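# Re-stand the toppled row of blocks in one row

## Task

Get each block from the row that fell over back up on one of its long edges, with all of them pressed together face against face in a single straight line made only of those blocks, then release them.

## Robot and tools

Robot: two arms, left_arm and right_arm, each with a parallel two-finger gripper. In the shared scene frame the origin sits on the table surface between the arms, +z is up, +x reaches out across the table, and left_arm is mounted on the +y side (base near y = +0.311 m), right_arm on the -y side (base near y = -0.253 m). The names left and right do not correspond to sides of a camera image. A gripper's fingers extend along its own +z axis and close along its own y axis. The reported end_effector_position is the point between the finger pads, roughly 1 cm short of the fingertips.

Result lines: each call returns the state line left_arm: ... | right_arm: ..., giving each gripper's position in metres and orientation as quat_wxyz in the scene frame (less accurate at long reach), plus joint positions, joint torques, grip_measured (measured finger opening on the command scale; the final joint value is the opening in metres), Hand target lines (the pose each arm is currently being driven toward), and images from cam_high, cam_left_wrist and cam_right_wrist, in that order, each 504x504. A pose unreachable line means the clearance check altered or blocked that arm's command. A FAULT line means an arm stopped; MOTOR HOT warns of overheating from holding loads, and an OVER-TEMPERATURE FAULT drops that arm.

Command row: every movement command uses a row of 14 numbers, each in [-1, 1], covering both arms even if one stays still: dx, dy, dz, rx, ry, rz, opening for left_arm, then the same seven for right_arm. dx..rz are an offset, not a pose: they are expressed in that gripper's own axes and measured from the gripper's pose at the start of the action (for the first action in a call, the pose in the latest result). Scale: 1.0 equals 0.6 m of travel or 180 degrees of turn; rx, ry, rz form one rotation vector. Opening is absolute, not an offset: +1 is fully open (0.094 m), -1 fully closed.

execute_actions(actions): a list of actions run in sequence. Each action is a table of up to 15 rows, one row per control step of 1/30 s; if fewer rows are given, the last row is held to fill 15 steps. All rows of an action are offsets from the same start pose, not chained. An empty list just reports state and images.

move(target, speed, blocking): target is one 14-number row as above, an offset from the pose in the latest result that shows one. Both grippers travel on straight paths that finish together, lasting 0.5 to 10 s (cut off at 10 s). speed is the top path speed in m/s, 0.002 to 0.5, default 0.25; turning is capped at twice that in rad/s. Openings are applied at the start. Paths ignore obstacles and the other arm, grippers may lag, drift or overshoot speed, especially near full reach. The result adds a move: line with the ending (done, off_target, moving, held, fault) and limits (paced: command clipped; held: a check blocked some steps, after which the arm may speed up), and each gripper's distance from its target. With blocking=false the result comes after 0.5 s while motion continues; check with wait(0), and use wait or stop before sending new rows or moves.

wait(seconds): 0 to 10 s, arms hold their last command; returns early if a running move ends. stop(): brakes the running move to rest (needs stopping distance; fingers keep moving). zoom_image(camera, region): region is [x0, y0, x1, y1] in pixels of that camera's latest image, origin at top-left, at most 504 by 504. read_manual(section): only licence text, no motion. finished_scene(scene): pass the current scene's number; ends it irreversibly once the last command has been held, and reports success.

Controller behaviour: each control step clips the commanded pose to within 70 mm and 16 degrees of the measured pose, then solves damped inverse kinematics, favouring position over orientation. Large offsets may need several actions, and after an action the arm continues only up to its last clipped pose. Arms tend to end a centimetre or more low; repeated zero offsets let them sag. To hold an arm steady, send the correction back to its desired pose in the first call of a reply and zeros afterwards, aiming higher if it still sags. Elbows stop short of full extension. Joint ranges (rad): waist -2.880 to 2.880, shoulder 0 to 3.142, elbow 0 to 3.019, wrist pitch -1.693 to 1.571, wrist yaw -1.571 to 1.571, wrist roll -2.094 to 2.094.

Gripping: command an opening below grip_measured to hold something; about 0.03 under gives a firm grip, a smaller margin a gentler one. Pad force tops out around 50 to 62 N, lower on very thin parts, with a brief spike at first contact. Readings may be off by about 1 mm per gripper.

Cameras: cam_high is fixed above, looking down at the table; the wrist cameras are fisheye and ride on each gripper. Calibration for each is given in OpenCV form and may be slightly off.

Avoid: knocking or placing anything off the table (task fails), letting the arms collide or push each other hard, dropping or slamming blocks, and hard pushes; faster moves and targets set far beyond a contact press harder. Occasional brief disturbances may tug held items or nudge loose ones. The robot keeps holding its last command while you compose a reply. Finish with the grippers open and clear of the blocks.

Each tool is called after "Call:" as name([rows], argument=value, ...), one row to a line, values as JSON.

## Session

Call:
execute_actions(actions=[])

Scene clock: 0.00 s.
left_arm: end_effector_position=(+0.3014, +0.5936, +0.2170) grip_measured=+1.000 end_effector_quat_wxyz=(+0.074, -0.238, +0.968, -0.021) | right_arm: end_effector_position=(+0.2178, +0.4812, +0.2435) grip_measured=+1.000 end_effector_quat_wxyz=(+0.420, -0.309, +0.788, +0.327)
Joint positions: left_arm=[ 0.76   1.359  1.216 -1.325  0.115  0.318  0.094] | right_arm=[ 1.351  1.861  1.534 -0.135  0.238  0.406  0.094]
Joint velocities: left_arm=[-0.015 -0.015  0.002  0.002  0.037 -0.051  0.   ] | right_arm=[-0.005 -0.005  0.002 -0.027  0.007  0.007  0.   ]
Joint torques (N m, as the arm reports them, + toward a larger angle): no reading
Motor temperatures (°C, as the motors report them): left_arm=[29 29 28 28 27 26] | right_arm=[28 25 26 29 28 28]
Hand target (left_arm): +0.306, +0.598, +0.222; +0.080, -0.237, +0.968, -0.017
Hand target (right_arm): +0.219, +0.487, +0.255; +0.426, -0.305, +0.783, +0.335

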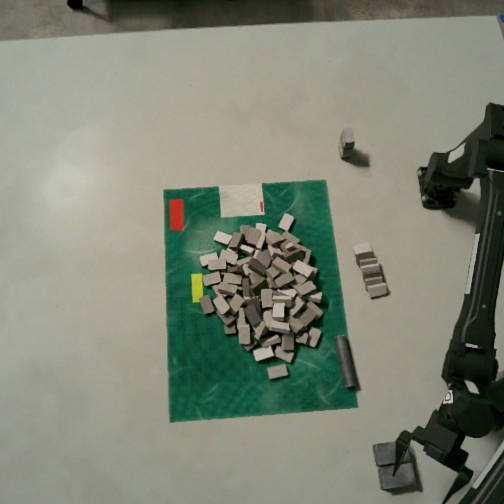

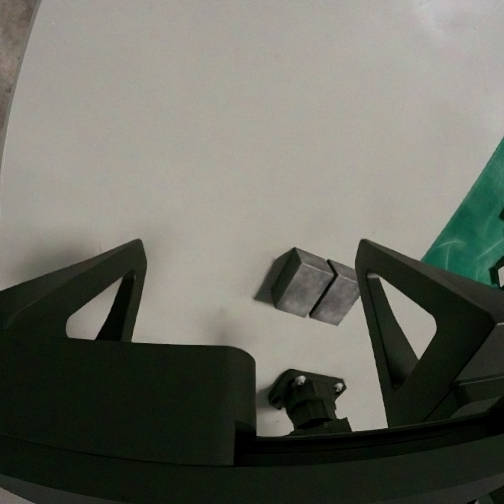

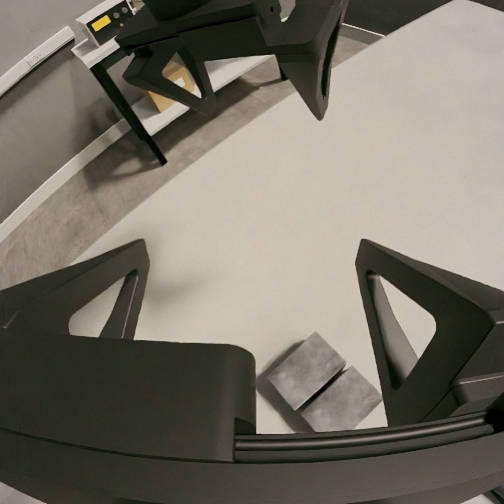

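Call:
zoom_image(camera="cam_high", region=[310, 210, 430, 330])

Region (310, 210, 430, 330) of cam_high's 504x504 image, scaled by 4.200, with more detail than that image has.

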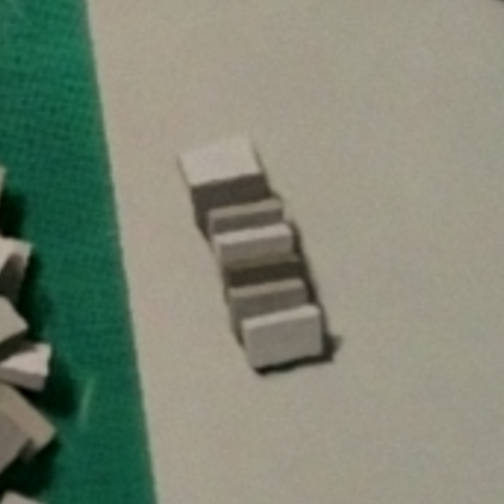

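Call:
move(target=[0,0,0,0,0,0,1,0.26,-0.63,-0.74,-0.045,0.364,-0.234,1])

Scene clock: 29.40 s.
left_arm: end_effector_position=(+0.3014, +0.5936, +0.2170) grip_measured=+1.000 end_effector_quat_wxyz=(+0.074, -0.238, +0.968, -0.021) | right_arm: end_effector_position=(+0.2469, -0.1191, +0.2060) grip_measured=+1.000 end_effector_quat_wxyz=(-0.007, +0.704, -0.710, +0.003)
Joint positions: left_arm=[ 0.76   1.359  1.216 -1.325  0.115  0.318  0.094] | right_arm=[ 0.506  1.134  1.001 -1.422  0.002 -1.108  0.094]
Joint velocities: left_arm=[-0.005  0.005 -0.002  0.017 -0.037  0.066  0.   ] | right_arm=[ 0.005 -0.015  0.002 -0.022  0.066  0.022  0.   ]
Joint torques (N m, as the arm reports them, + toward a larger angle): left_arm=[  0.21 -13.72   7.95   1.     0.04   0.19] | right_arm=[ 1.   -8.95  8.52 -0.19  0.02 -0.16]
Motor temperatures (°C, as the motors report them): left_arm=[29 30 36 28 27 26] | right_arm=[28 29 34 29 28 28]
Hand target (left_arm): +0.301, +0.594, +0.217; +0.074, -0.238, +0.968, -0.021
Hand target (right_arm): +0.240, -0.123, +0.204; +0.002, +0.709, -0.706, +0.001
Off the commanded pose (left_arm): 0.000 m, 0 deg.
Off the commanded pose (right_arm): 0.017 m, 1 deg.
move: off_target (right_arm)
camera_calibration (this result's frames):
cam_right_wrist: T_world_to_cam=[[0.999935, -0.0112929, 0.00144622, -0.245815], [-0.00996944, -0.807156, 0.590254, -0.213901], [-0.00549837, -0.59023, -0.807217, 0.223087], [0, 0, 0, 1]] pos_world=[0.244893, -0.0437551, 0.30669]

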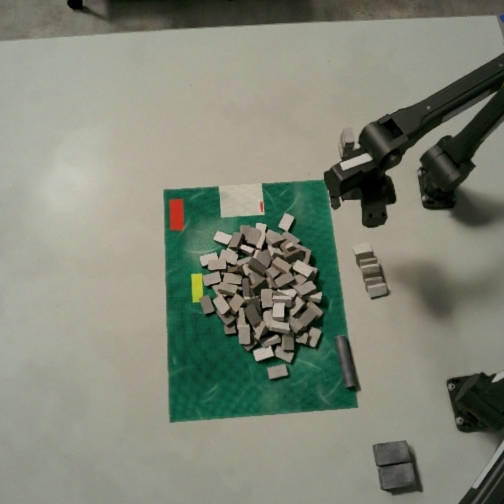

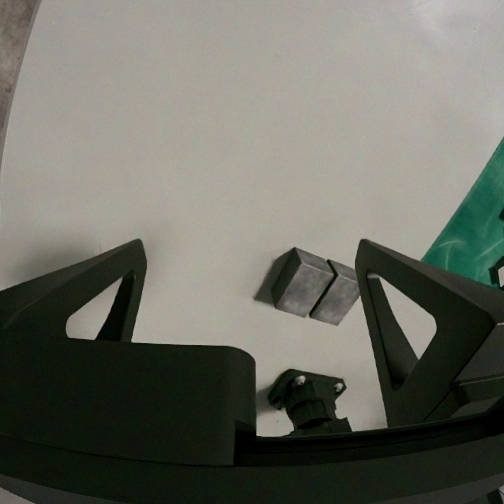

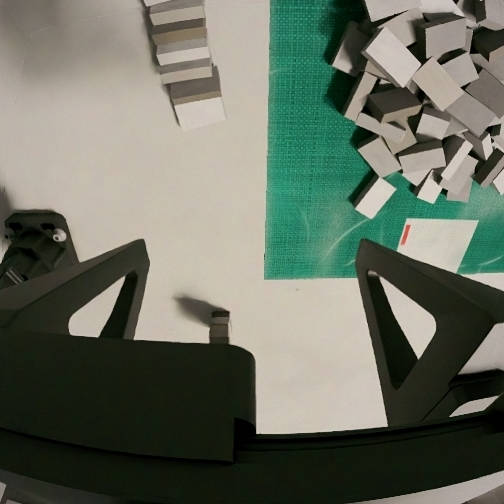

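Call:
move(target=[0.567,-0.64,0.238,0.14,0.045,0.105,-1,-0.073,0.07,0.243,0,-0.305,-0.05,1])

Scene clock: 51.33 s.
left_arm: end_effector_position=(+0.2019, +0.0986, +0.0625) grip_measured=-0.993 end_effector_quat_wxyz=(+0.061, -0.049, +0.970, -0.230) | right_arm: end_effector_position=(+0.2088, -0.0694, +0.0607) grip_measured=+1.000 end_effector_quat_wxyz=(-0.324, +0.675, -0.574, -0.331)
Joint positions: left_arm=[-0.703  0.982  0.43  -0.613  0.266 -0.812  0.   ] | right_arm=[ 0.222  1.301  0.474 -0.629 -0.958 -1.501  0.094]
Joint velocities: left_arm=[ 0.005 -0.024  0.002  0.002 -0.081 -0.007 -0.   ] | right_arm=[ 0.005 -0.015 -0.012 -0.012  0.022 -0.037  0.   ]
Joint torques (N m, as the arm reports them, + toward a larger angle): left_arm=[-0.78 -4.27  6.34  2.25 -0.16  0.07] | right_arm=[ 0.34 -7.23  5.81  1.2  -0.61 -0.23]
Motor temperatures (°C, as the motors report them): left_arm=[29 30 37 28 27 26] | right_arm=[28 28 33 29 28 28]
Hand target (left_arm): +0.198, +0.099, +0.056; +0.058, -0.053, +0.971, -0.227
Hand target (right_arm): +0.209, -0.071, +0.058; -0.329, +0.676, -0.572, -0.327
Off the commanded pose (left_arm): 0.005 m, 1 deg.
Off the commanded pose (right_arm): 0.005 m, 2 deg.
move: done
camera_calibration (this result's frames):
cam_left_wrist: T_world_to_cam=[[0.0710182, -0.88987, 0.450652, 0.0456615], [-0.881924, 0.155056, 0.44516, 0.138139], [-0.466011, -0.429055, -0.773786, 0.304184], [0, 0, 0, 1]] pos_world=[0.260338, 0.149725, 0.153302]
cam_right_wrist: T_world_to_cam=[[0.989097, 0.139831, 0.0461956, -0.196948], [0.147259, -0.936535, -0.318145, -0.0751316], [-0.00122274, 0.321479, -0.946916, 0.205813], [0, 0, 0, 1]] pos_world=[0.206116, -0.108989, 0.180083]

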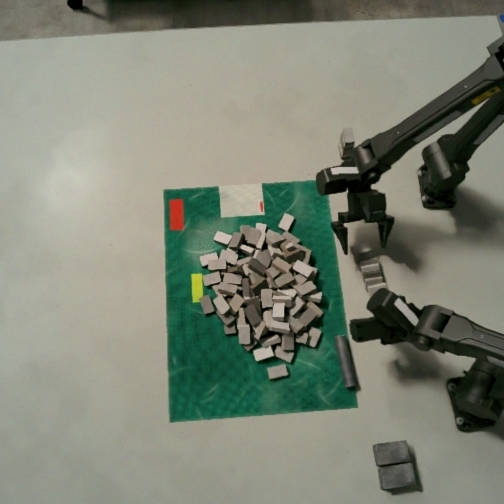

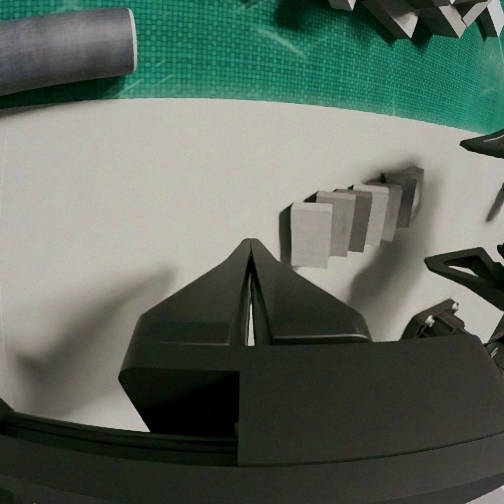

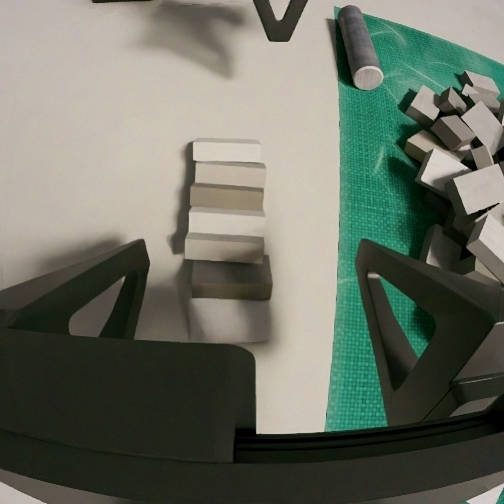

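Call:
move(target=[0.055,-0.015,0.095,0,0,0,-1,0.088,0.023,0.008,0,0,0,0.4], speed=0.08)

Scene clock: 62.23 s.
left_arm: end_effector_position=(+0.1833, +0.0615, +0.0204) grip_measured=-0.993 end_effector_quat_wxyz=(+0.067, -0.046, +0.969, -0.234) | right_arm: end_effector_position=(+0.2037, -0.0948, +0.0168) grip_measured=+0.403 end_effector_quat_wxyz=(-0.320, +0.674, -0.576, -0.334)
Joint positions: left_arm=[-0.88   1.135  0.372 -0.351  0.189 -0.973  0.   ] | right_arm=[ 0.124  1.465  0.446 -0.591 -0.961 -1.675  0.066]
Joint velocities: left_arm=[ 0.015  0.005  0.002  0.007  0.066 -0.081 -0.001] | right_arm=[ 0.005 -0.005 -0.007 -0.002  0.037 -0.051 -0.001]
Joint torques (N m, as the arm reports them, + toward a larger angle): left_arm=[-1.05 -4.94  5.6   2.28 -0.25  0.09] | right_arm=[ 0.58 -7.45  4.1   1.13 -0.62 -0.23]
Motor temperatures (°C, as the motors report them): left_arm=[29 29 36 28 27 26] | right_arm=[28 27 31 29 28 28]
Hand target (left_arm): +0.178, +0.062, +0.013; +0.062, -0.049, +0.970, -0.229
Hand target (right_arm): +0.202, -0.096, +0.013; -0.323, +0.675, -0.574, -0.332
Off the commanded pose (left_arm): 0.009 m, 1 deg.
Off the commanded pose (right_arm): 0.004 m, 1 deg.
move: done
camera_calibration (this result's frames):
cam_left_wrist: T_world_to_cam=[[0.0629214, -0.886951, 0.457557, 0.0340278], [-0.88699, 0.160458, 0.433015, 0.147074], [-0.457482, -0.433095, -0.776621, 0.245736], [0, 0, 0, 1]] pos_world=[0.240732, 0.113009, 0.111589]
cam_right_wrist: T_world_to_cam=[[0.98928, 0.141675, 0.0354069, -0.185997], [0.145551, -0.936915, -0.317813, -0.111838], [-0.011853, 0.31956, -0.947492, 0.174319], [0, 0, 0, 1]] pos_world=[0.202348, -0.134136, 0.136208]

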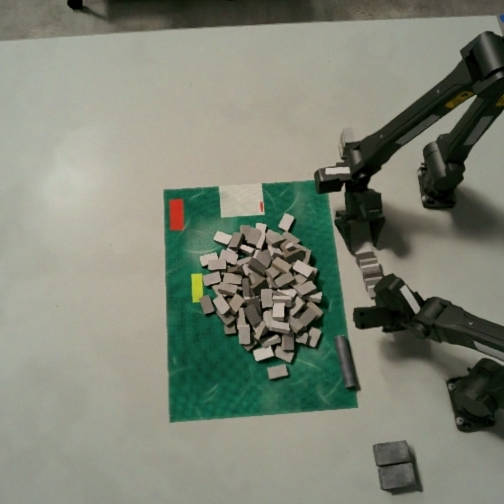

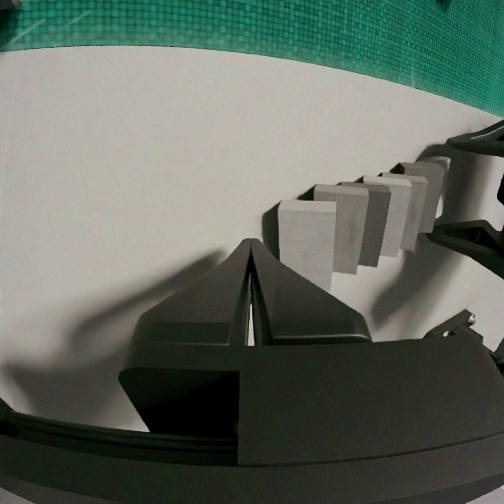

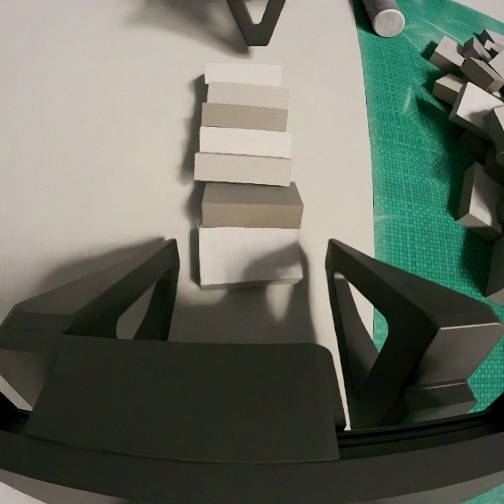

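Lower a bit, then grip.

Call:
move(target=[0.012,0,0.02,0,0,0,-1,0.01,0,0.007,0,0,0,0.4], speed=0.04)

Call:
move(target=[0,0,0,0,0,0,-1,0,0,0,0,0,0,-0.2])

Scene clock: 66.50 s.
left_arm: end_effector_position=(+0.1846, +0.0539, +0.0183) grip_measured=-0.993 end_effector_quat_wxyz=(+0.074, -0.044, +0.967, -0.240) | right_arm: end_effector_position=(+0.2045, -0.0948, +0.0131) grip_measured=+0.403 end_effector_quat_wxyz=(-0.320, +0.675, -0.575, -0.334)
Joint positions: left_arm=[-0.899  1.158  0.372 -0.308  0.179 -0.988  0.   ] | right_arm=[ 0.124  1.481  0.446 -0.576 -0.961 -1.677  0.066]
Joint velocities: left_arm=[-0.005  0.005 -0.017  0.022 -0.081 -0.037 -0.001] | right_arm=[-0.015 -0.005 -0.002  0.007 -0.081  0.037  0.001]
Joint torques (N m, as the arm reports them, + toward a larger angle): left_arm=[-0.8  -5.36  5.41  2.44 -0.25  0.01] | right_arm=[ 1.51 -8.18  4.51  0.83 -0.54 -0.07]
Motor temperatures (°C, as the motors report them): left_arm=[29 29 35 28 27 26] | right_arm=[28 27 31 29 28 28]
Hand target (left_arm): +0.178, +0.056, +0.010; +0.067, -0.046, +0.969, -0.234
Hand target (right_arm): +0.204, -0.095, +0.009; -0.319, +0.674, -0.576, -0.334
Off the commanded pose (left_arm): 0.011 m, 1 deg.
Off the commanded pose (right_arm): 0.004 m, 0 deg.
move: off_target (left_arm)
camera_calibration (this result's frames):
cam_left_wrist: T_world_to_cam=[[0.0552099, -0.881616, 0.468728, 0.029097], [-0.892902, 0.166499, 0.418335, 0.151306], [-0.446854, -0.441624, -0.778004, 0.239962], [0, 0, 0, 1]] pos_world=[0.240723, 0.106433, 0.109756]
cam_right_wrist: T_world_to_cam=[[0.989054, 0.142966, 0.0365203, -0.186489], [0.14713, -0.936681, -0.317777, -0.113359], [-0.0112235, 0.319671, -0.947462, 0.170731], [0, 0, 0, 1]] pos_world=[0.203042, -0.134097, 0.132549]

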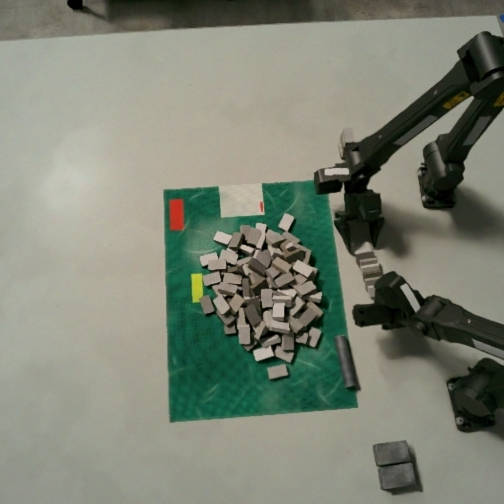

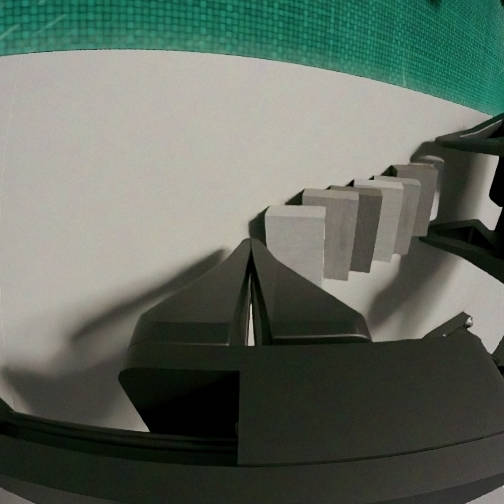

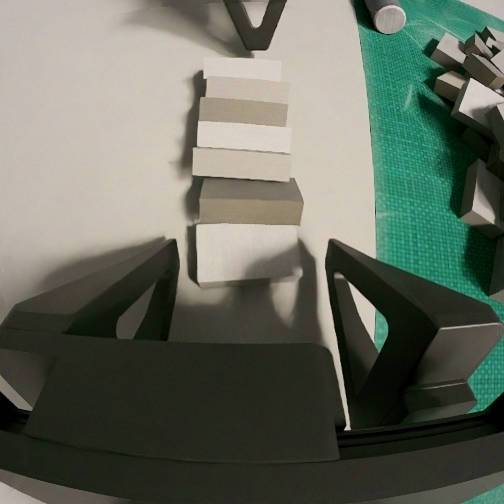

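Scene clock: 67.00 s.
left_arm: end_effector_position=(+0.1846, +0.0539, +0.0183) grip_measured=-0.993 end_effector_quat_wxyz=(+0.074, -0.044, +0.967, -0.240) | right_arm: end_effector_position=(+0.2045, -0.0948, +0.0131) grip_measured=-0.096 end_effector_quat_wxyz=(-0.320, +0.675, -0.575, -0.334)
Joint positions: left_arm=[-0.899  1.158  0.372 -0.308  0.179 -0.988  0.   ] | right_arm=[ 0.124  1.481  0.446 -0.576 -0.961 -1.677  0.042]
Joint velocities: left_arm=[-0.005 -0.015  0.002 -0.002  0.037  0.007 -0.001] | right_arm=[ 0.005  0.005 -0.012  0.002  0.081 -0.007 -0.   ]
Joint torques (N m, as the arm reports them, + toward a larger angle): left_arm=[-0.17 -6.67  6.27  1.73 -0.03  0.25] | right_arm=[ 1.27 -8.74  5.    0.16 -0.55 -0.08]
Motor temperatures (°C, as the motors report them): left_arm=[29 29 35 28 27 26] | right_arm=[28 27 31 29 28 28]
Hand target (left_arm): +0.185, +0.054, +0.018; +0.074, -0.044, +0.967, -0.240
Hand target (right_arm): +0.204, -0.095, +0.013; -0.320, +0.675, -0.575, -0.334
Off the commanded pose (left_arm): 0.000 m, 0 deg.
Off the commanded pose (right_arm): 0.000 m, 0 deg.
move: done
camera_calibration (this result's frames):
cam_left_wrist: T_world_to_cam=[[0.0552099, -0.881616, 0.468728, 0.029097], [-0.892902, 0.166499, 0.418335, 0.151306], [-0.446854, -0.441624, -0.778004, 0.239962], [0, 0, 0, 1]] pos_world=[0.240723, 0.106433, 0.109756]
cam_right_wrist: T_world_to_cam=[[0.989054, 0.142966, 0.0365203, -0.186489], [0.14713, -0.936681, -0.317777, -0.113359], [-0.0112235, 0.319671, -0.947462, 0.170731], [0, 0, 0, 1]] pos_world=[0.203042, -0.134097, 0.132549]

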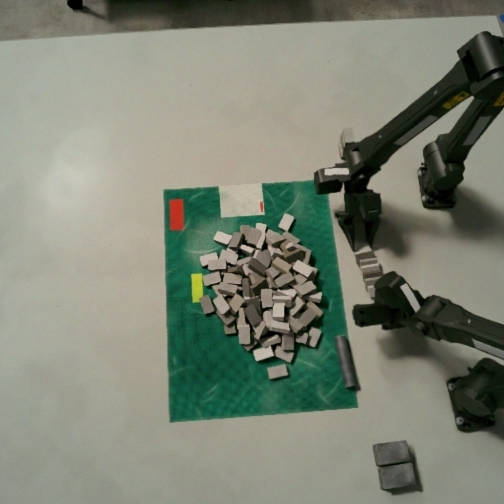

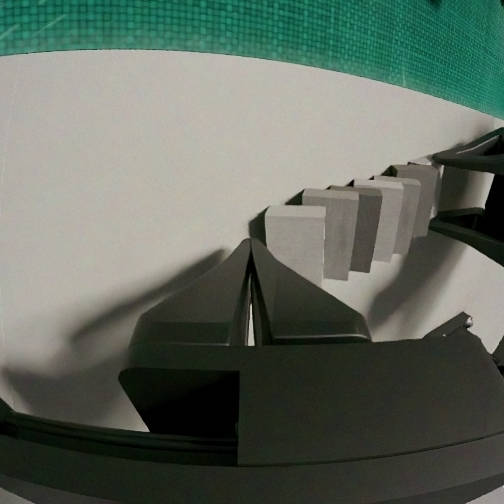

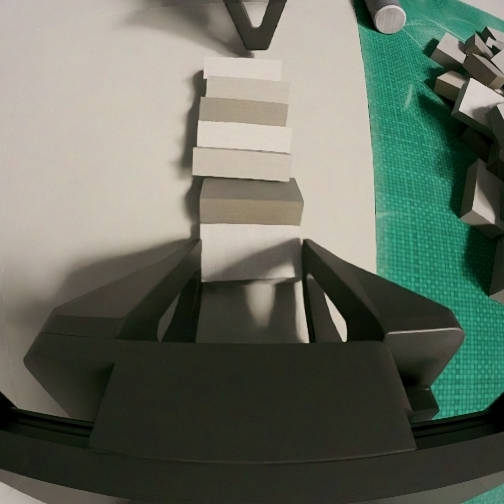

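Call:
move(target=[0,0,0,0,0,0,-1,-0.038,0,0.022,0,0.25,0,-0.2], speed=0.15)

Scene clock: 75.50 s.
left_arm: end_effector_position=(+0.1846, +0.0539, +0.0183) grip_measured=-0.993 end_effector_quat_wxyz=(+0.074, -0.044, +0.967, -0.240) | right_arm: end_effector_position=(+0.1997, -0.0774, +0.0247) grip_measured=-0.096 end_effector_quat_wxyz=(-0.091, +0.751, -0.653, -0.035)
Joint positions: left_arm=[-0.899  1.158  0.372 -0.308  0.179 -0.988  0.   ] | right_arm=[ 0.639  1.215  0.526 -0.725 -0.116 -1.112  0.042]
Joint velocities: left_arm=[-0.005 -0.015  0.012 -0.002  0.037 -0.037  0.   ] | right_arm=[ 0.005  0.005 -0.007  0.007  0.007  0.037  0.   ]
Joint torques (N m, as the arm reports them, + toward a larger angle): left_arm=[-0.13 -6.67  6.28  1.7  -0.07  0.25] | right_arm=[ 2.25 -6.24 10.38 -0.37 -0.25  0.01]
Motor temperatures (°C, as the motors report them): left_arm=[29 29 35 28 27 26] | right_arm=[28 27 31 29 28 28]
Hand target (left_arm): +0.185, +0.054, +0.018; +0.074, -0.044, +0.967, -0.240
Hand target (right_arm): +0.200, -0.072, +0.026; -0.079, +0.750, -0.656, -0.042
Off the commanded pose (left_arm): 0.000 m, 0 deg.
Off the commanded pose (right_arm): 0.006 m, 2 deg.
move: done
camera_calibration (this result's frames):
cam_left_wrist: T_world_to_cam=[[0.0552099, -0.881616, 0.468728, 0.029097], [-0.892902, 0.166499, 0.418335, 0.151306], [-0.446854, -0.441624, -0.778004, 0.239962], [0, 0, 0, 1]] pos_world=[0.240723, 0.106433, 0.109756]
cam_right_wrist: T_world_to_cam=[[0.988727, 0.128952, 0.0760977, -0.186701], [0.0819396, -0.891359, 0.445832, -0.0950141], [0.125321, -0.43457, -0.891876, 0.0890953], [0, 0, 0, 1]] pos_world=[0.181216, -0.021898, 0.13603]

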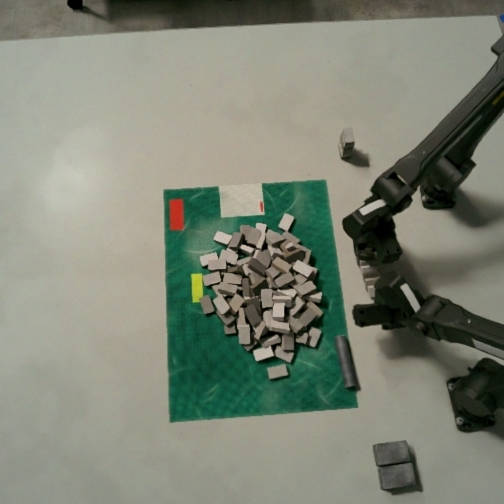

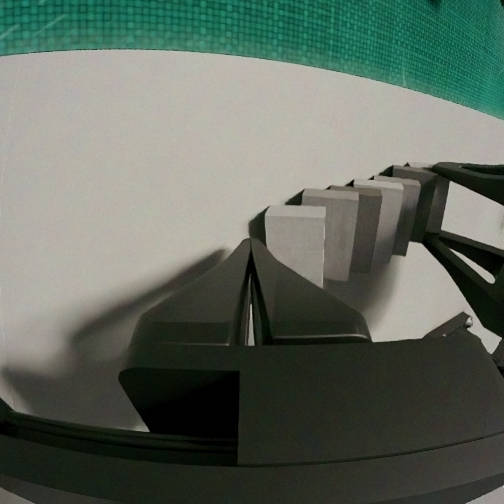

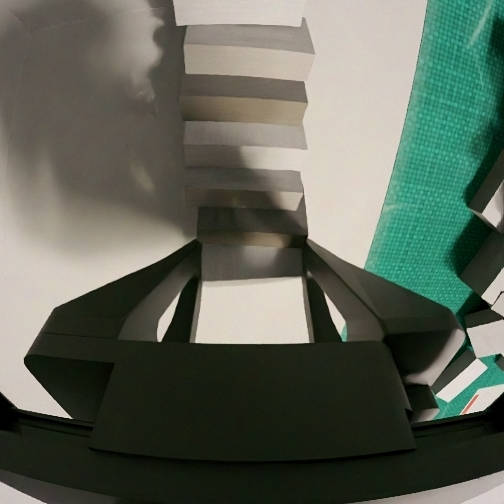

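Call:
move(target=[0,0,0,0.14,0,0,-1,-0.033,0,0.004,0,0.14,0,-0.2], speed=0.1)

Scene clock: 85.30 s.
left_arm: end_effector_position=(+0.1840, +0.0485, +0.0240) grip_measured=-0.993 end_effector_quat_wxyz=(+0.080, -0.022, +0.890, -0.448) | right_arm: end_effector_position=(+0.1976, -0.0725, +0.0270) grip_measured=-0.096 end_effector_quat_wxyz=(+0.049, +0.737, -0.658, +0.144)
Joint positions: left_arm=[-0.726  1.236  0.167  0.316  0.541 -0.968  0.   ] | right_arm=[ 0.896  1.392  0.675 -0.958  0.288 -0.823  0.042]
Joint velocities: left_arm=[-0.015 -0.005  0.007  0.017  0.022 -0.007 -0.001] | right_arm=[-0.015  0.005 -0.002  0.017 -0.007 -0.007  0.001]
Joint torques (N m, as the arm reports them, + toward a larger angle): left_arm=[ 1.28 -4.64  4.08  2.7   0.34  0.29] | right_arm=[ 3.01 -7.82 10.24 -0.29 -0.61  0.11]
Motor temperatures (°C, as the motors report them): left_arm=[29 29 35 28 27 26] | right_arm=[28 27 32 29 28 28]
Hand target (left_arm): +0.184, +0.053, +0.019; +0.080, -0.028, +0.891, -0.446
Hand target (right_arm): +0.197, -0.058, +0.027; +0.051, +0.741, -0.656, +0.134
Off the commanded pose (left_arm): 0.008 m, 1 deg.
Off the commanded pose (right_arm): 0.015 m, 2 deg.
move: off_target (right_arm)
camera_calibration (this result's frames):
cam_left_wrist: T_world_to_cam=[[-0.0280366, -0.599701, 0.799733, 0.0154159], [-0.893343, 0.373994, 0.249131, 0.143424], [-0.448499, -0.707451, -0.546224, 0.249403], [0, 0, 0, 1]] pos_world=[0.240416, 0.132045, 0.0881699]
cam_right_wrist: T_world_to_cam=[[0.987116, 0.120998, 0.104699, -0.186408], [-0.00878523, -0.612367, 0.790525, -0.0626881], [0.159766, -0.781259, -0.603414, 0.0537949], [0, 0, 0, 1]] pos_world=[0.174861, 0.0261947, 0.101534]

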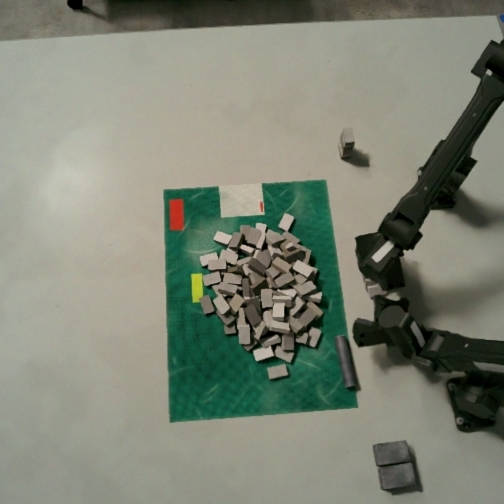

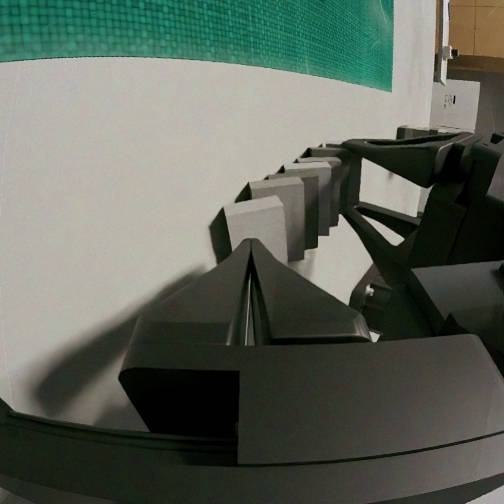

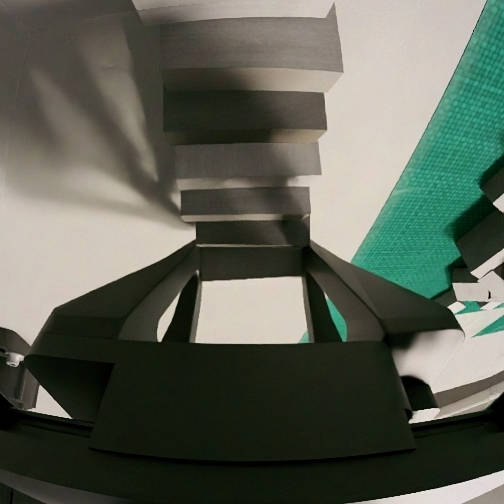

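Call:
move(target=[0,0,-0.08,0,0,0,-1,0,0,0,0,0,0,-0.2], speed=0.1)

Call:
move(target=[0,0,0,0,0,0,-1,-0.034,0,0,0,0.11,0,-0.2], speed=0.1)

Scene clock: 92.73 s.
left_arm: end_effector_position=(+0.1776, +0.0812, +0.0552) grip_measured=-0.993 end_effector_quat_wxyz=(+0.080, -0.021, +0.888, -0.452) | right_arm: end_effector_position=(+0.1982, -0.0730, +0.0273) grip_measured=-0.096 end_effector_quat_wxyz=(+0.049, +0.736, -0.659, +0.146)
Joint positions: left_arm=[-0.598  0.929  0.157 -0.033  0.639 -0.865  0.   ] | right_arm=[ 0.896  1.391  0.675 -0.958  0.293 -0.821  0.042]
Joint velocities: left_arm=[-0.015 -0.015 -0.002 -0.007 -0.066 -0.007 -0.001] | right_arm=[-0.005  0.005 -0.007 -0.022  0.037  0.037 -0.   ]
Joint torques (N m, as the arm reports them, + toward a larger angle): left_arm=[ 0.88 -3.15  6.16  1.52  0.38  0.46] | right_arm=[ 1.33 -9.72  7.19  0.14 -0.05 -0.1 ]
Motor temperatures (°C, as the motors report them): left_arm=[29 29 34 28 27 26] | right_arm=[28 27 33 29 28 28]
Hand target (left_arm): +0.176, +0.086, +0.052; +0.080, -0.022, +0.890, -0.448
Hand target (right_arm): +0.198, -0.072, +0.027; +0.049, +0.737, -0.659, +0.144
Off the commanded pose (left_arm): 0.006 m, 1 deg.
Off the commanded pose (right_arm): 0.001 m, 0 deg.
move: done
camera_calibration (this result's frames):
cam_left_wrist: T_world_to_cam=[[-0.0304266, -0.591857, 0.805468, 0.00934854], [-0.89283, 0.378377, 0.244305, 0.117493], [-0.449364, -0.711713, -0.539941, 0.286794], [0, 0, 0, 1]] pos_world=[0.234061, 0.165191, 0.118618]
cam_right_wrist: T_world_to_cam=[[0.986831, 0.119631, 0.108869, -0.187187], [-0.0134055, -0.610254, 0.792092, -0.0622285], [0.161197, -0.783121, -0.600614, 0.0530158], [0, 0, 0, 1]] pos_world=[0.175342, 0.025936, 0.101512]

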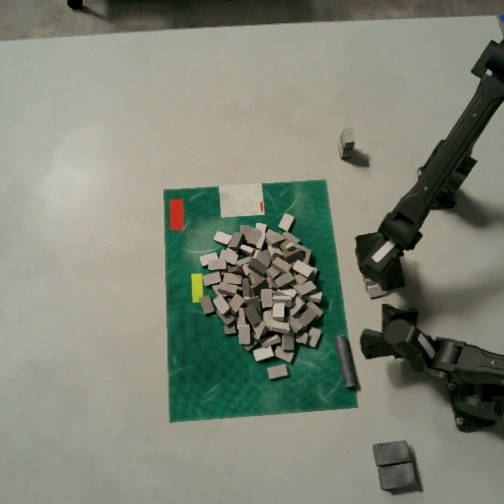

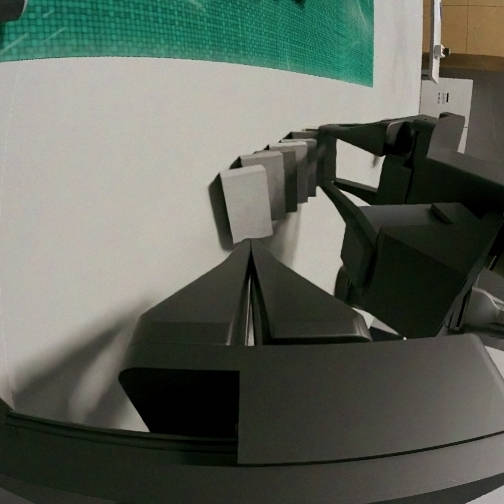

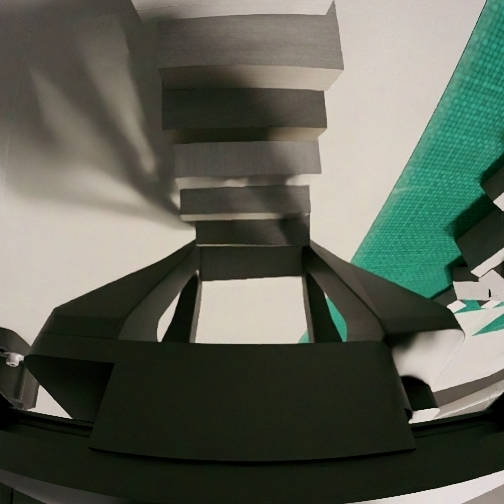

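Scene clock: 94.77 s.
left_arm: end_effector_position=(+0.1760, +0.0837, +0.0511) grip_measured=-0.993 end_effector_quat_wxyz=(+0.080, -0.024, +0.891, -0.447) | right_arm: end_effector_position=(+0.1923, -0.0722, +0.0218) grip_measured=-0.096 end_effector_quat_wxyz=(+0.169, +0.701, -0.639, +0.270)
Joint positions: left_arm=[-0.598  0.929  0.149 -0.033  0.629 -0.865  0.   ] | right_arm=[ 1.021  1.63   0.81  -1.204  0.48  -0.58   0.042]
Joint velocities: left_arm=[-0.015 -0.024  0.007 -0.002 -0.037  0.051 -0.001] | right_arm=[ 0.005  0.005 -0.002  0.012  0.022  0.022 -0.   ]
Joint torques (N m, as the arm reports them, + toward a larger angle): left_arm=[ 0.21 -3.46  7.29  1.96  0.65  0.27] | right_arm=[  2.32 -10.02  10.06  -0.72   0.24   0.07]
Motor temperatures (°C, as the motors report them): left_arm=[29 29 35 28 27 26] | right_arm=[28 27 33 29 28 28]
Hand target (left_arm): +0.178, +0.081, +0.055; +0.080, -0.021, +0.888, -0.452
Hand target (right_arm): +0.196, -0.053, +0.022; +0.158, +0.701, -0.639, +0.273
Off the commanded pose (left_arm): 0.005 m, 1 deg.
Off the commanded pose (right_arm): 0.019 m, 1 deg.
move: off_target (right_arm)
camera_calibration (this result's frames):
cam_left_wrist: T_world_to_cam=[[-0.0238922, -0.600317, 0.799405, 0.0139868], [-0.894636, 0.369703, 0.250891, 0.116833], [-0.446157, -0.709182, -0.545898, 0.285247], [0, 0, 0, 1]] pos_world=[0.232122, 0.167495, 0.115222]
cam_right_wrist: T_world_to_cam=[[0.988256, 0.11641, 0.0989852, -0.181095], [-0.0600293, -0.299942, 0.952067, -0.0295284], [0.14052, -0.946828, -0.289432, 0.0366292], [0, 0, 0, 1]] pos_world=[0.172049, 0.046906, 0.0566404]

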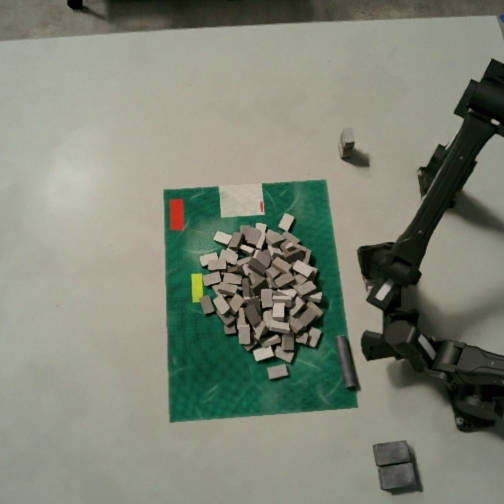

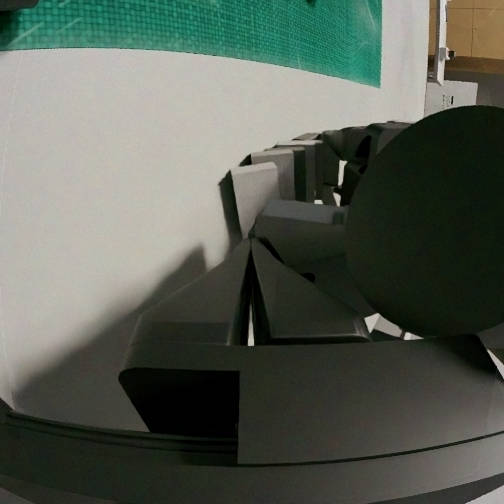

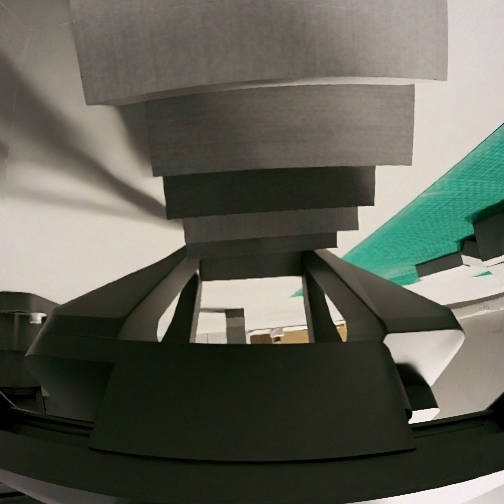

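Call:
move(target=[0,0,0,0,0,0,-1,0,0,0,0,0,0,0.1])

Call:
move(target=[0,0,0,0,0,0,-1,0,0,0,0,-0.38,0,0.1], speed=0.2)

Scene clock: 99.53 s.
left_arm: end_effector_position=(+0.1761, +0.0840, +0.0508) grip_measured=-0.993 end_effector_quat_wxyz=(+0.081, -0.025, +0.891, -0.446) | right_arm: end_effector_position=(+0.1924, -0.0725, +0.0218) grip_measured=+0.097 end_effector_quat_wxyz=(+0.169, +0.700, -0.639, +0.270)
Joint positions: left_arm=[-0.598  0.929  0.148 -0.033  0.627 -0.865  0.   ] | right_arm=[ 1.02   1.63   0.81  -1.204  0.481 -0.579  0.052]
Joint velocities: left_arm=[-0.015  0.005 -0.002  0.012 -0.007  0.051  0.   ] | right_arm=[-0.005 -0.005 -0.012 -0.002 -0.051  0.051  0.001]
Joint torques (N m, as the arm reports them, + toward a larger angle): left_arm=[ 0.55 -3.35  6.59  2.06  0.28  0.25] | right_arm=[  1.62 -12.9    5.79  -0.39   0.31  -0.13]
Motor temperatures (°C, as the motors report them): left_arm=[29 29 35 28 27 26] | right_arm=[28 27 33 29 28 28]
Hand target (left_arm): +0.176, +0.084, +0.051; +0.080, -0.024, +0.890, -0.447
Hand target (right_arm): +0.192, -0.072, +0.022; +0.169, +0.700, -0.639, +0.270
Off the commanded pose (left_arm): 0.000 m, 0 deg.
Off the commanded pose (right_arm): 0.000 m, 0 deg.
move: done
camera_calibration (this result's frames):
cam_left_wrist: T_world_to_cam=[[-0.0234255, -0.60145, 0.798567, 0.0144291], [-0.895221, 0.368183, 0.25104, 0.117144], [-0.445007, -0.709013, -0.547055, 0.285147], [0, 0, 0, 1]] pos_world=[0.2321, 0.167721, 0.115061]
cam_right_wrist: T_world_to_cam=[[0.988358, 0.114951, 0.0996722, -0.18136], [-0.0611791, -0.299543, 0.952119, -0.0294087], [0.139304, -0.947133, -0.289023, 0.0365895], [0, 0, 0, 1]] pos_world=[0.172352, 0.0466935, 0.0566523]

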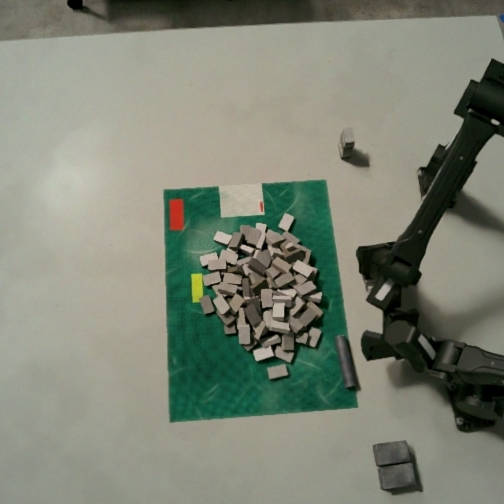

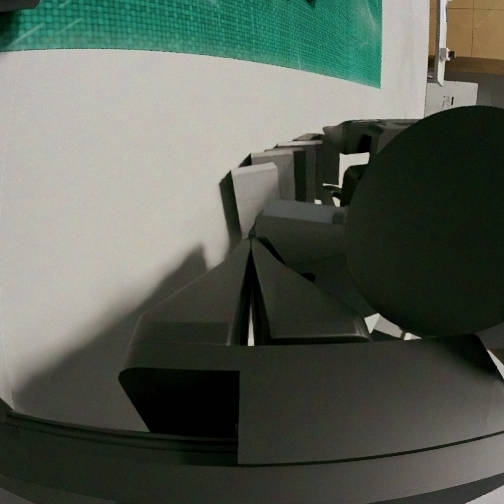

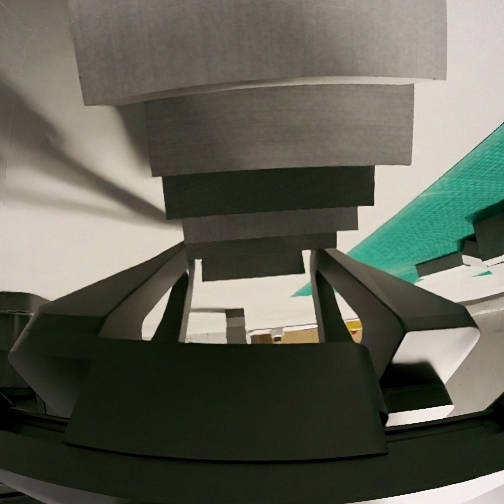

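Scene clock: 102.93 s.
left_arm: end_effector_position=(+0.1762, +0.0840, +0.0508) grip_measured=-0.993 end_effector_quat_wxyz=(+0.081, -0.025, +0.891, -0.446) | right_arm: end_effector_position=(+0.1928, -0.0719, +0.0249) grip_measured=+0.097 end_effector_quat_wxyz=(-0.211, +0.724, -0.632, -0.180)
Joint positions: left_arm=[-0.598  0.929  0.148 -0.033  0.626 -0.865  0.   ] | right_arm=[ 0.438  1.192  0.424 -0.562 -0.513 -1.254  0.052]
Joint velocities: left_arm=[-0.005 -0.005  0.002  0.012 -0.022 -0.007 -0.001] | right_arm=[ 0.005  0.015 -0.002 -0.007 -0.066 -0.037 -0.001]
Joint torques (N m, as the arm reports them, + toward a larger angle): left_arm=[-0.23 -2.91  6.61  1.98  0.25  0.24] | right_arm=[ 0.32 -6.11  6.12  1.62 -0.38 -0.21]
Motor temperatures (°C, as the motors report them): left_arm=[29 29 35 28 27 26] | right_arm=[28 27 33 29 28 28]
Hand target (left_arm): +0.176, +0.084, +0.051; +0.081, -0.025, +0.891, -0.446
Hand target (right_arm): +0.192, -0.074, +0.020; -0.213, +0.726, -0.629, -0.179
Off the commanded pose (left_arm): 0.000 m, 0 deg.
Off the commanded pose (right_arm): 0.003 m, 2 deg.
move: done
camera_calibration (this result's frames):
cam_left_wrist: T_world_to_cam=[[-0.0233838, -0.601644, 0.798422, 0.0144878], [-0.895354, 0.367889, 0.250997, 0.117235], [-0.444741, -0.709001, -0.547287, 0.285141], [0, 0, 0, 1]] pos_world=[0.23212, 0.167752, 0.115061]
cam_right_wrist: T_world_to_cam=[[0.991137, 0.115836, 0.0650421, -0.181726], [0.110566, -0.990684, 0.0795015, -0.093219], [0.0736453, -0.0716054, -0.994711, 0.131117], [0, 0, 0, 1]] pos_world=[0.180766, -0.0619115, 0.149654]

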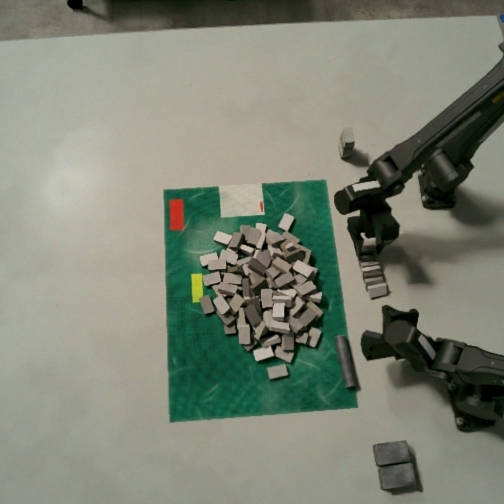

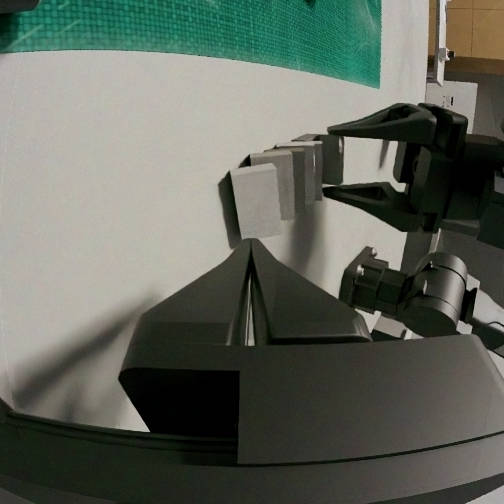

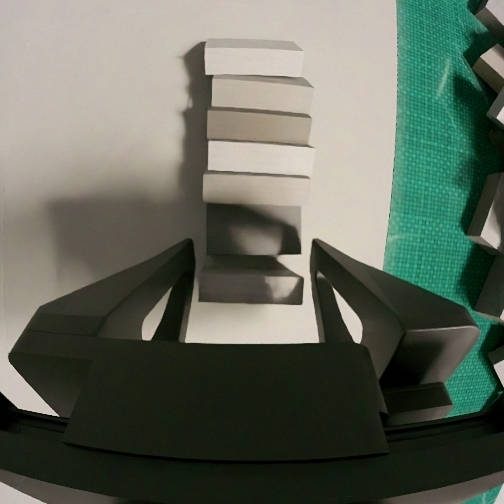

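Call:
move(target=[0.002,0.04,0.05,0,0,0,-1,0.022,0,-0.003,0,0,0,0.1], speed=0.06)

Call:
move(target=[0,0,0,0,0,0,-1,0,0,0,0,0,0,-0.2])

Scene clock: 109.90 s.
left_arm: end_effector_position=(+0.1867, +0.0753, +0.0186) grip_measured=-0.993 end_effector_quat_wxyz=(+0.088, -0.023, +0.890, -0.447) | right_arm: end_effector_position=(+0.1990, -0.0798, +0.0251) grip_measured=+0.097 end_effector_quat_wxyz=(-0.220, +0.723, -0.630, -0.176)
Joint positions: left_arm=[-0.613  1.211  0.131  0.285  0.61  -0.875  0.   ] | right_arm=[ 0.397  1.195  0.424 -0.562 -0.524 -1.297  0.052]
Joint velocities: left_arm=[ 0.005 -0.005 -0.007  0.032  0.022 -0.022 -0.   ] | right_arm=[-0.015 -0.005 -0.002 -0.007  0.051 -0.037  0.   ]
Joint torques (N m, as the arm reports them, + toward a larger angle): left_arm=[-1.14 -4.43  3.87  2.79  0.01  0.09] | right_arm=[ 0.73 -5.8   6.63  0.36 -0.34 -0.21]
Motor temperatures (°C, as the motors report them): left_arm=[29 29 36 28 27 26] | right_arm=[28 27 32 29 28 28]
Hand target (left_arm): +0.181, +0.075, +0.014; +0.081, -0.025, +0.891, -0.446
Hand target (right_arm): +0.195, -0.084, +0.019; -0.211, +0.723, -0.632, -0.180
Off the commanded pose (left_arm): 0.008 m, 1 deg.
Off the commanded pose (right_arm): 0.008 m, 1 deg.
move: done
camera_calibration (this result's frames):
cam_left_wrist: T_world_to_cam=[[-0.0327406, -0.600531, 0.798931, 0.0368446], [-0.899625, 0.365963, 0.238215, 0.139189], [-0.435435, -0.710939, -0.552234, 0.264515], [0, 0, 0, 1]] pos_world=[0.241603, 0.159242, 0.0834806]
cam_right_wrist: T_world_to_cam=[[0.990179, 0.113101, 0.0821765, -0.187393], [0.107228, -0.991574, 0.0726849, -0.100912], [0.0897048, -0.0631595, -0.993964, 0.127743], [0, 0, 0, 1]] pos_world=[0.184914, -0.0707991, 0.149706]

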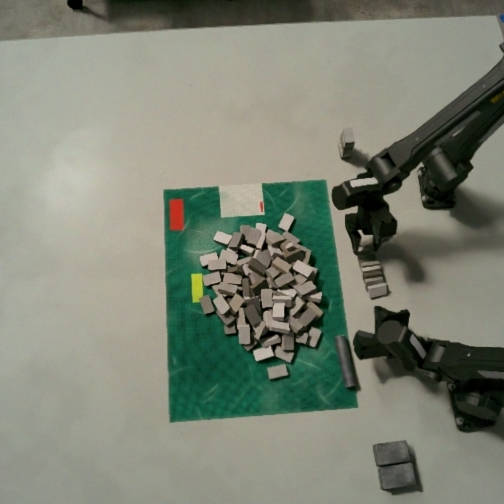

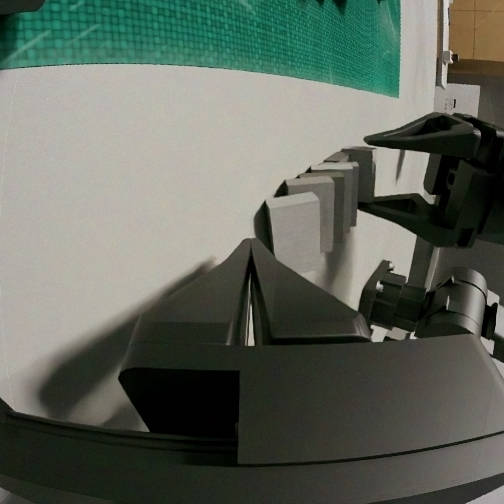

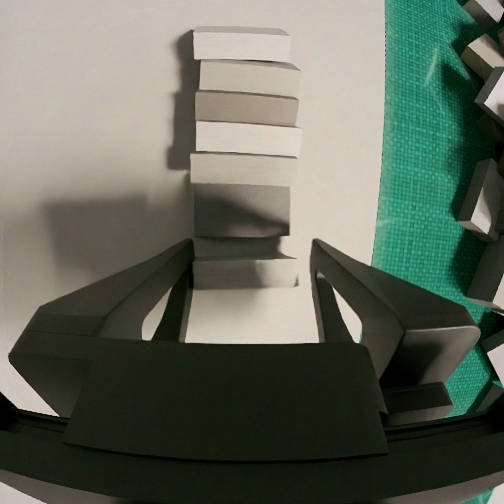

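Scene clock: 110.40 s.
left_arm: end_effector_position=(+0.1868, +0.0752, +0.0186) grip_measured=-0.993 end_effector_quat_wxyz=(+0.088, -0.023, +0.890, -0.447) | right_arm: end_effector_position=(+0.1990, -0.0798, +0.0250) grip_measured=-0.090 end_effector_quat_wxyz=(-0.220, +0.723, -0.630, -0.176)
Joint positions: left_arm=[-0.613  1.211  0.131  0.286  0.61  -0.875  0.   ] | right_arm=[ 0.397  1.195  0.424 -0.562 -0.524 -1.297  0.043]
Joint velocities: left_arm=[-0.015 -0.005  0.002 -0.022  0.037  0.022  0.001] | right_arm=[-0.005 -0.005 -0.002  0.007  0.022 -0.066 -0.001]
Joint torques (N m, as the arm reports them, + toward a larger angle): left_arm=[ 0.37 -5.2   4.78  2.09  0.23  0.25] | right_arm=[ 1.05 -6.54  7.35  0.96 -0.36 -0.12]
Motor temperatures (°C, as the motors report them): left_arm=[29 29 36 28 27 26] | right_arm=[28 27 32 29 28 28]
Hand target (left_arm): +0.187, +0.075, +0.019; +0.088, -0.023, +0.890, -0.447
Hand target (right_arm): +0.199, -0.080, +0.025; -0.220, +0.723, -0.630, -0.176
Off the commanded pose (left_arm): 0.000 m, 0 deg.
Off the commanded pose (right_arm): 0.000 m, 0 deg.
move: done
camera_calibration (this result's frames):
cam_left_wrist: T_world_to_cam=[[-0.0329976, -0.600367, 0.799044, 0.0368151], [-0.899701, 0.366012, 0.237851, 0.139249], [-0.435257, -0.711052, -0.552228, 0.264521], [0, 0, 0, 1]] pos_world=[0.241632, 0.159224, 0.0835384]
cam_right_wrist: T_world_to_cam=[[0.990179, 0.11304, 0.0822617, -0.187418], [0.107129, -0.991558, 0.0730442, -0.100951], [0.0898242, -0.0635142, -0.99393, 0.127653], [0, 0, 0, 1]] pos_world=[0.184925, -0.0708051, 0.149669]

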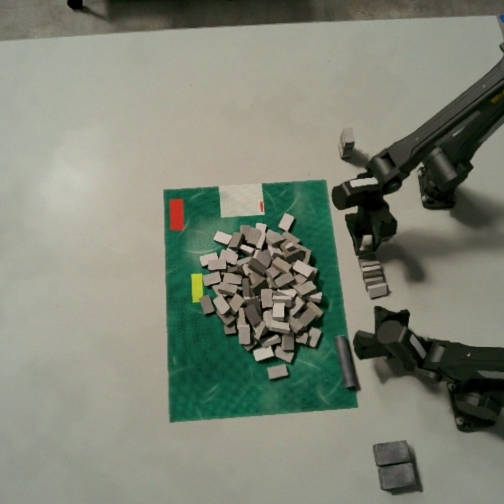

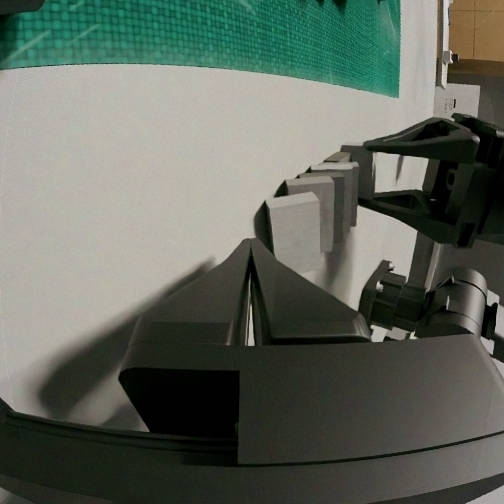

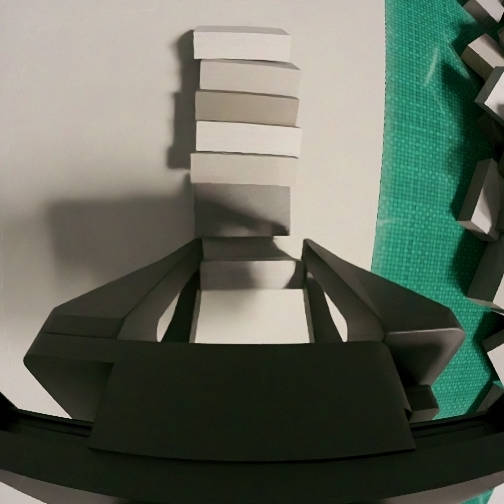

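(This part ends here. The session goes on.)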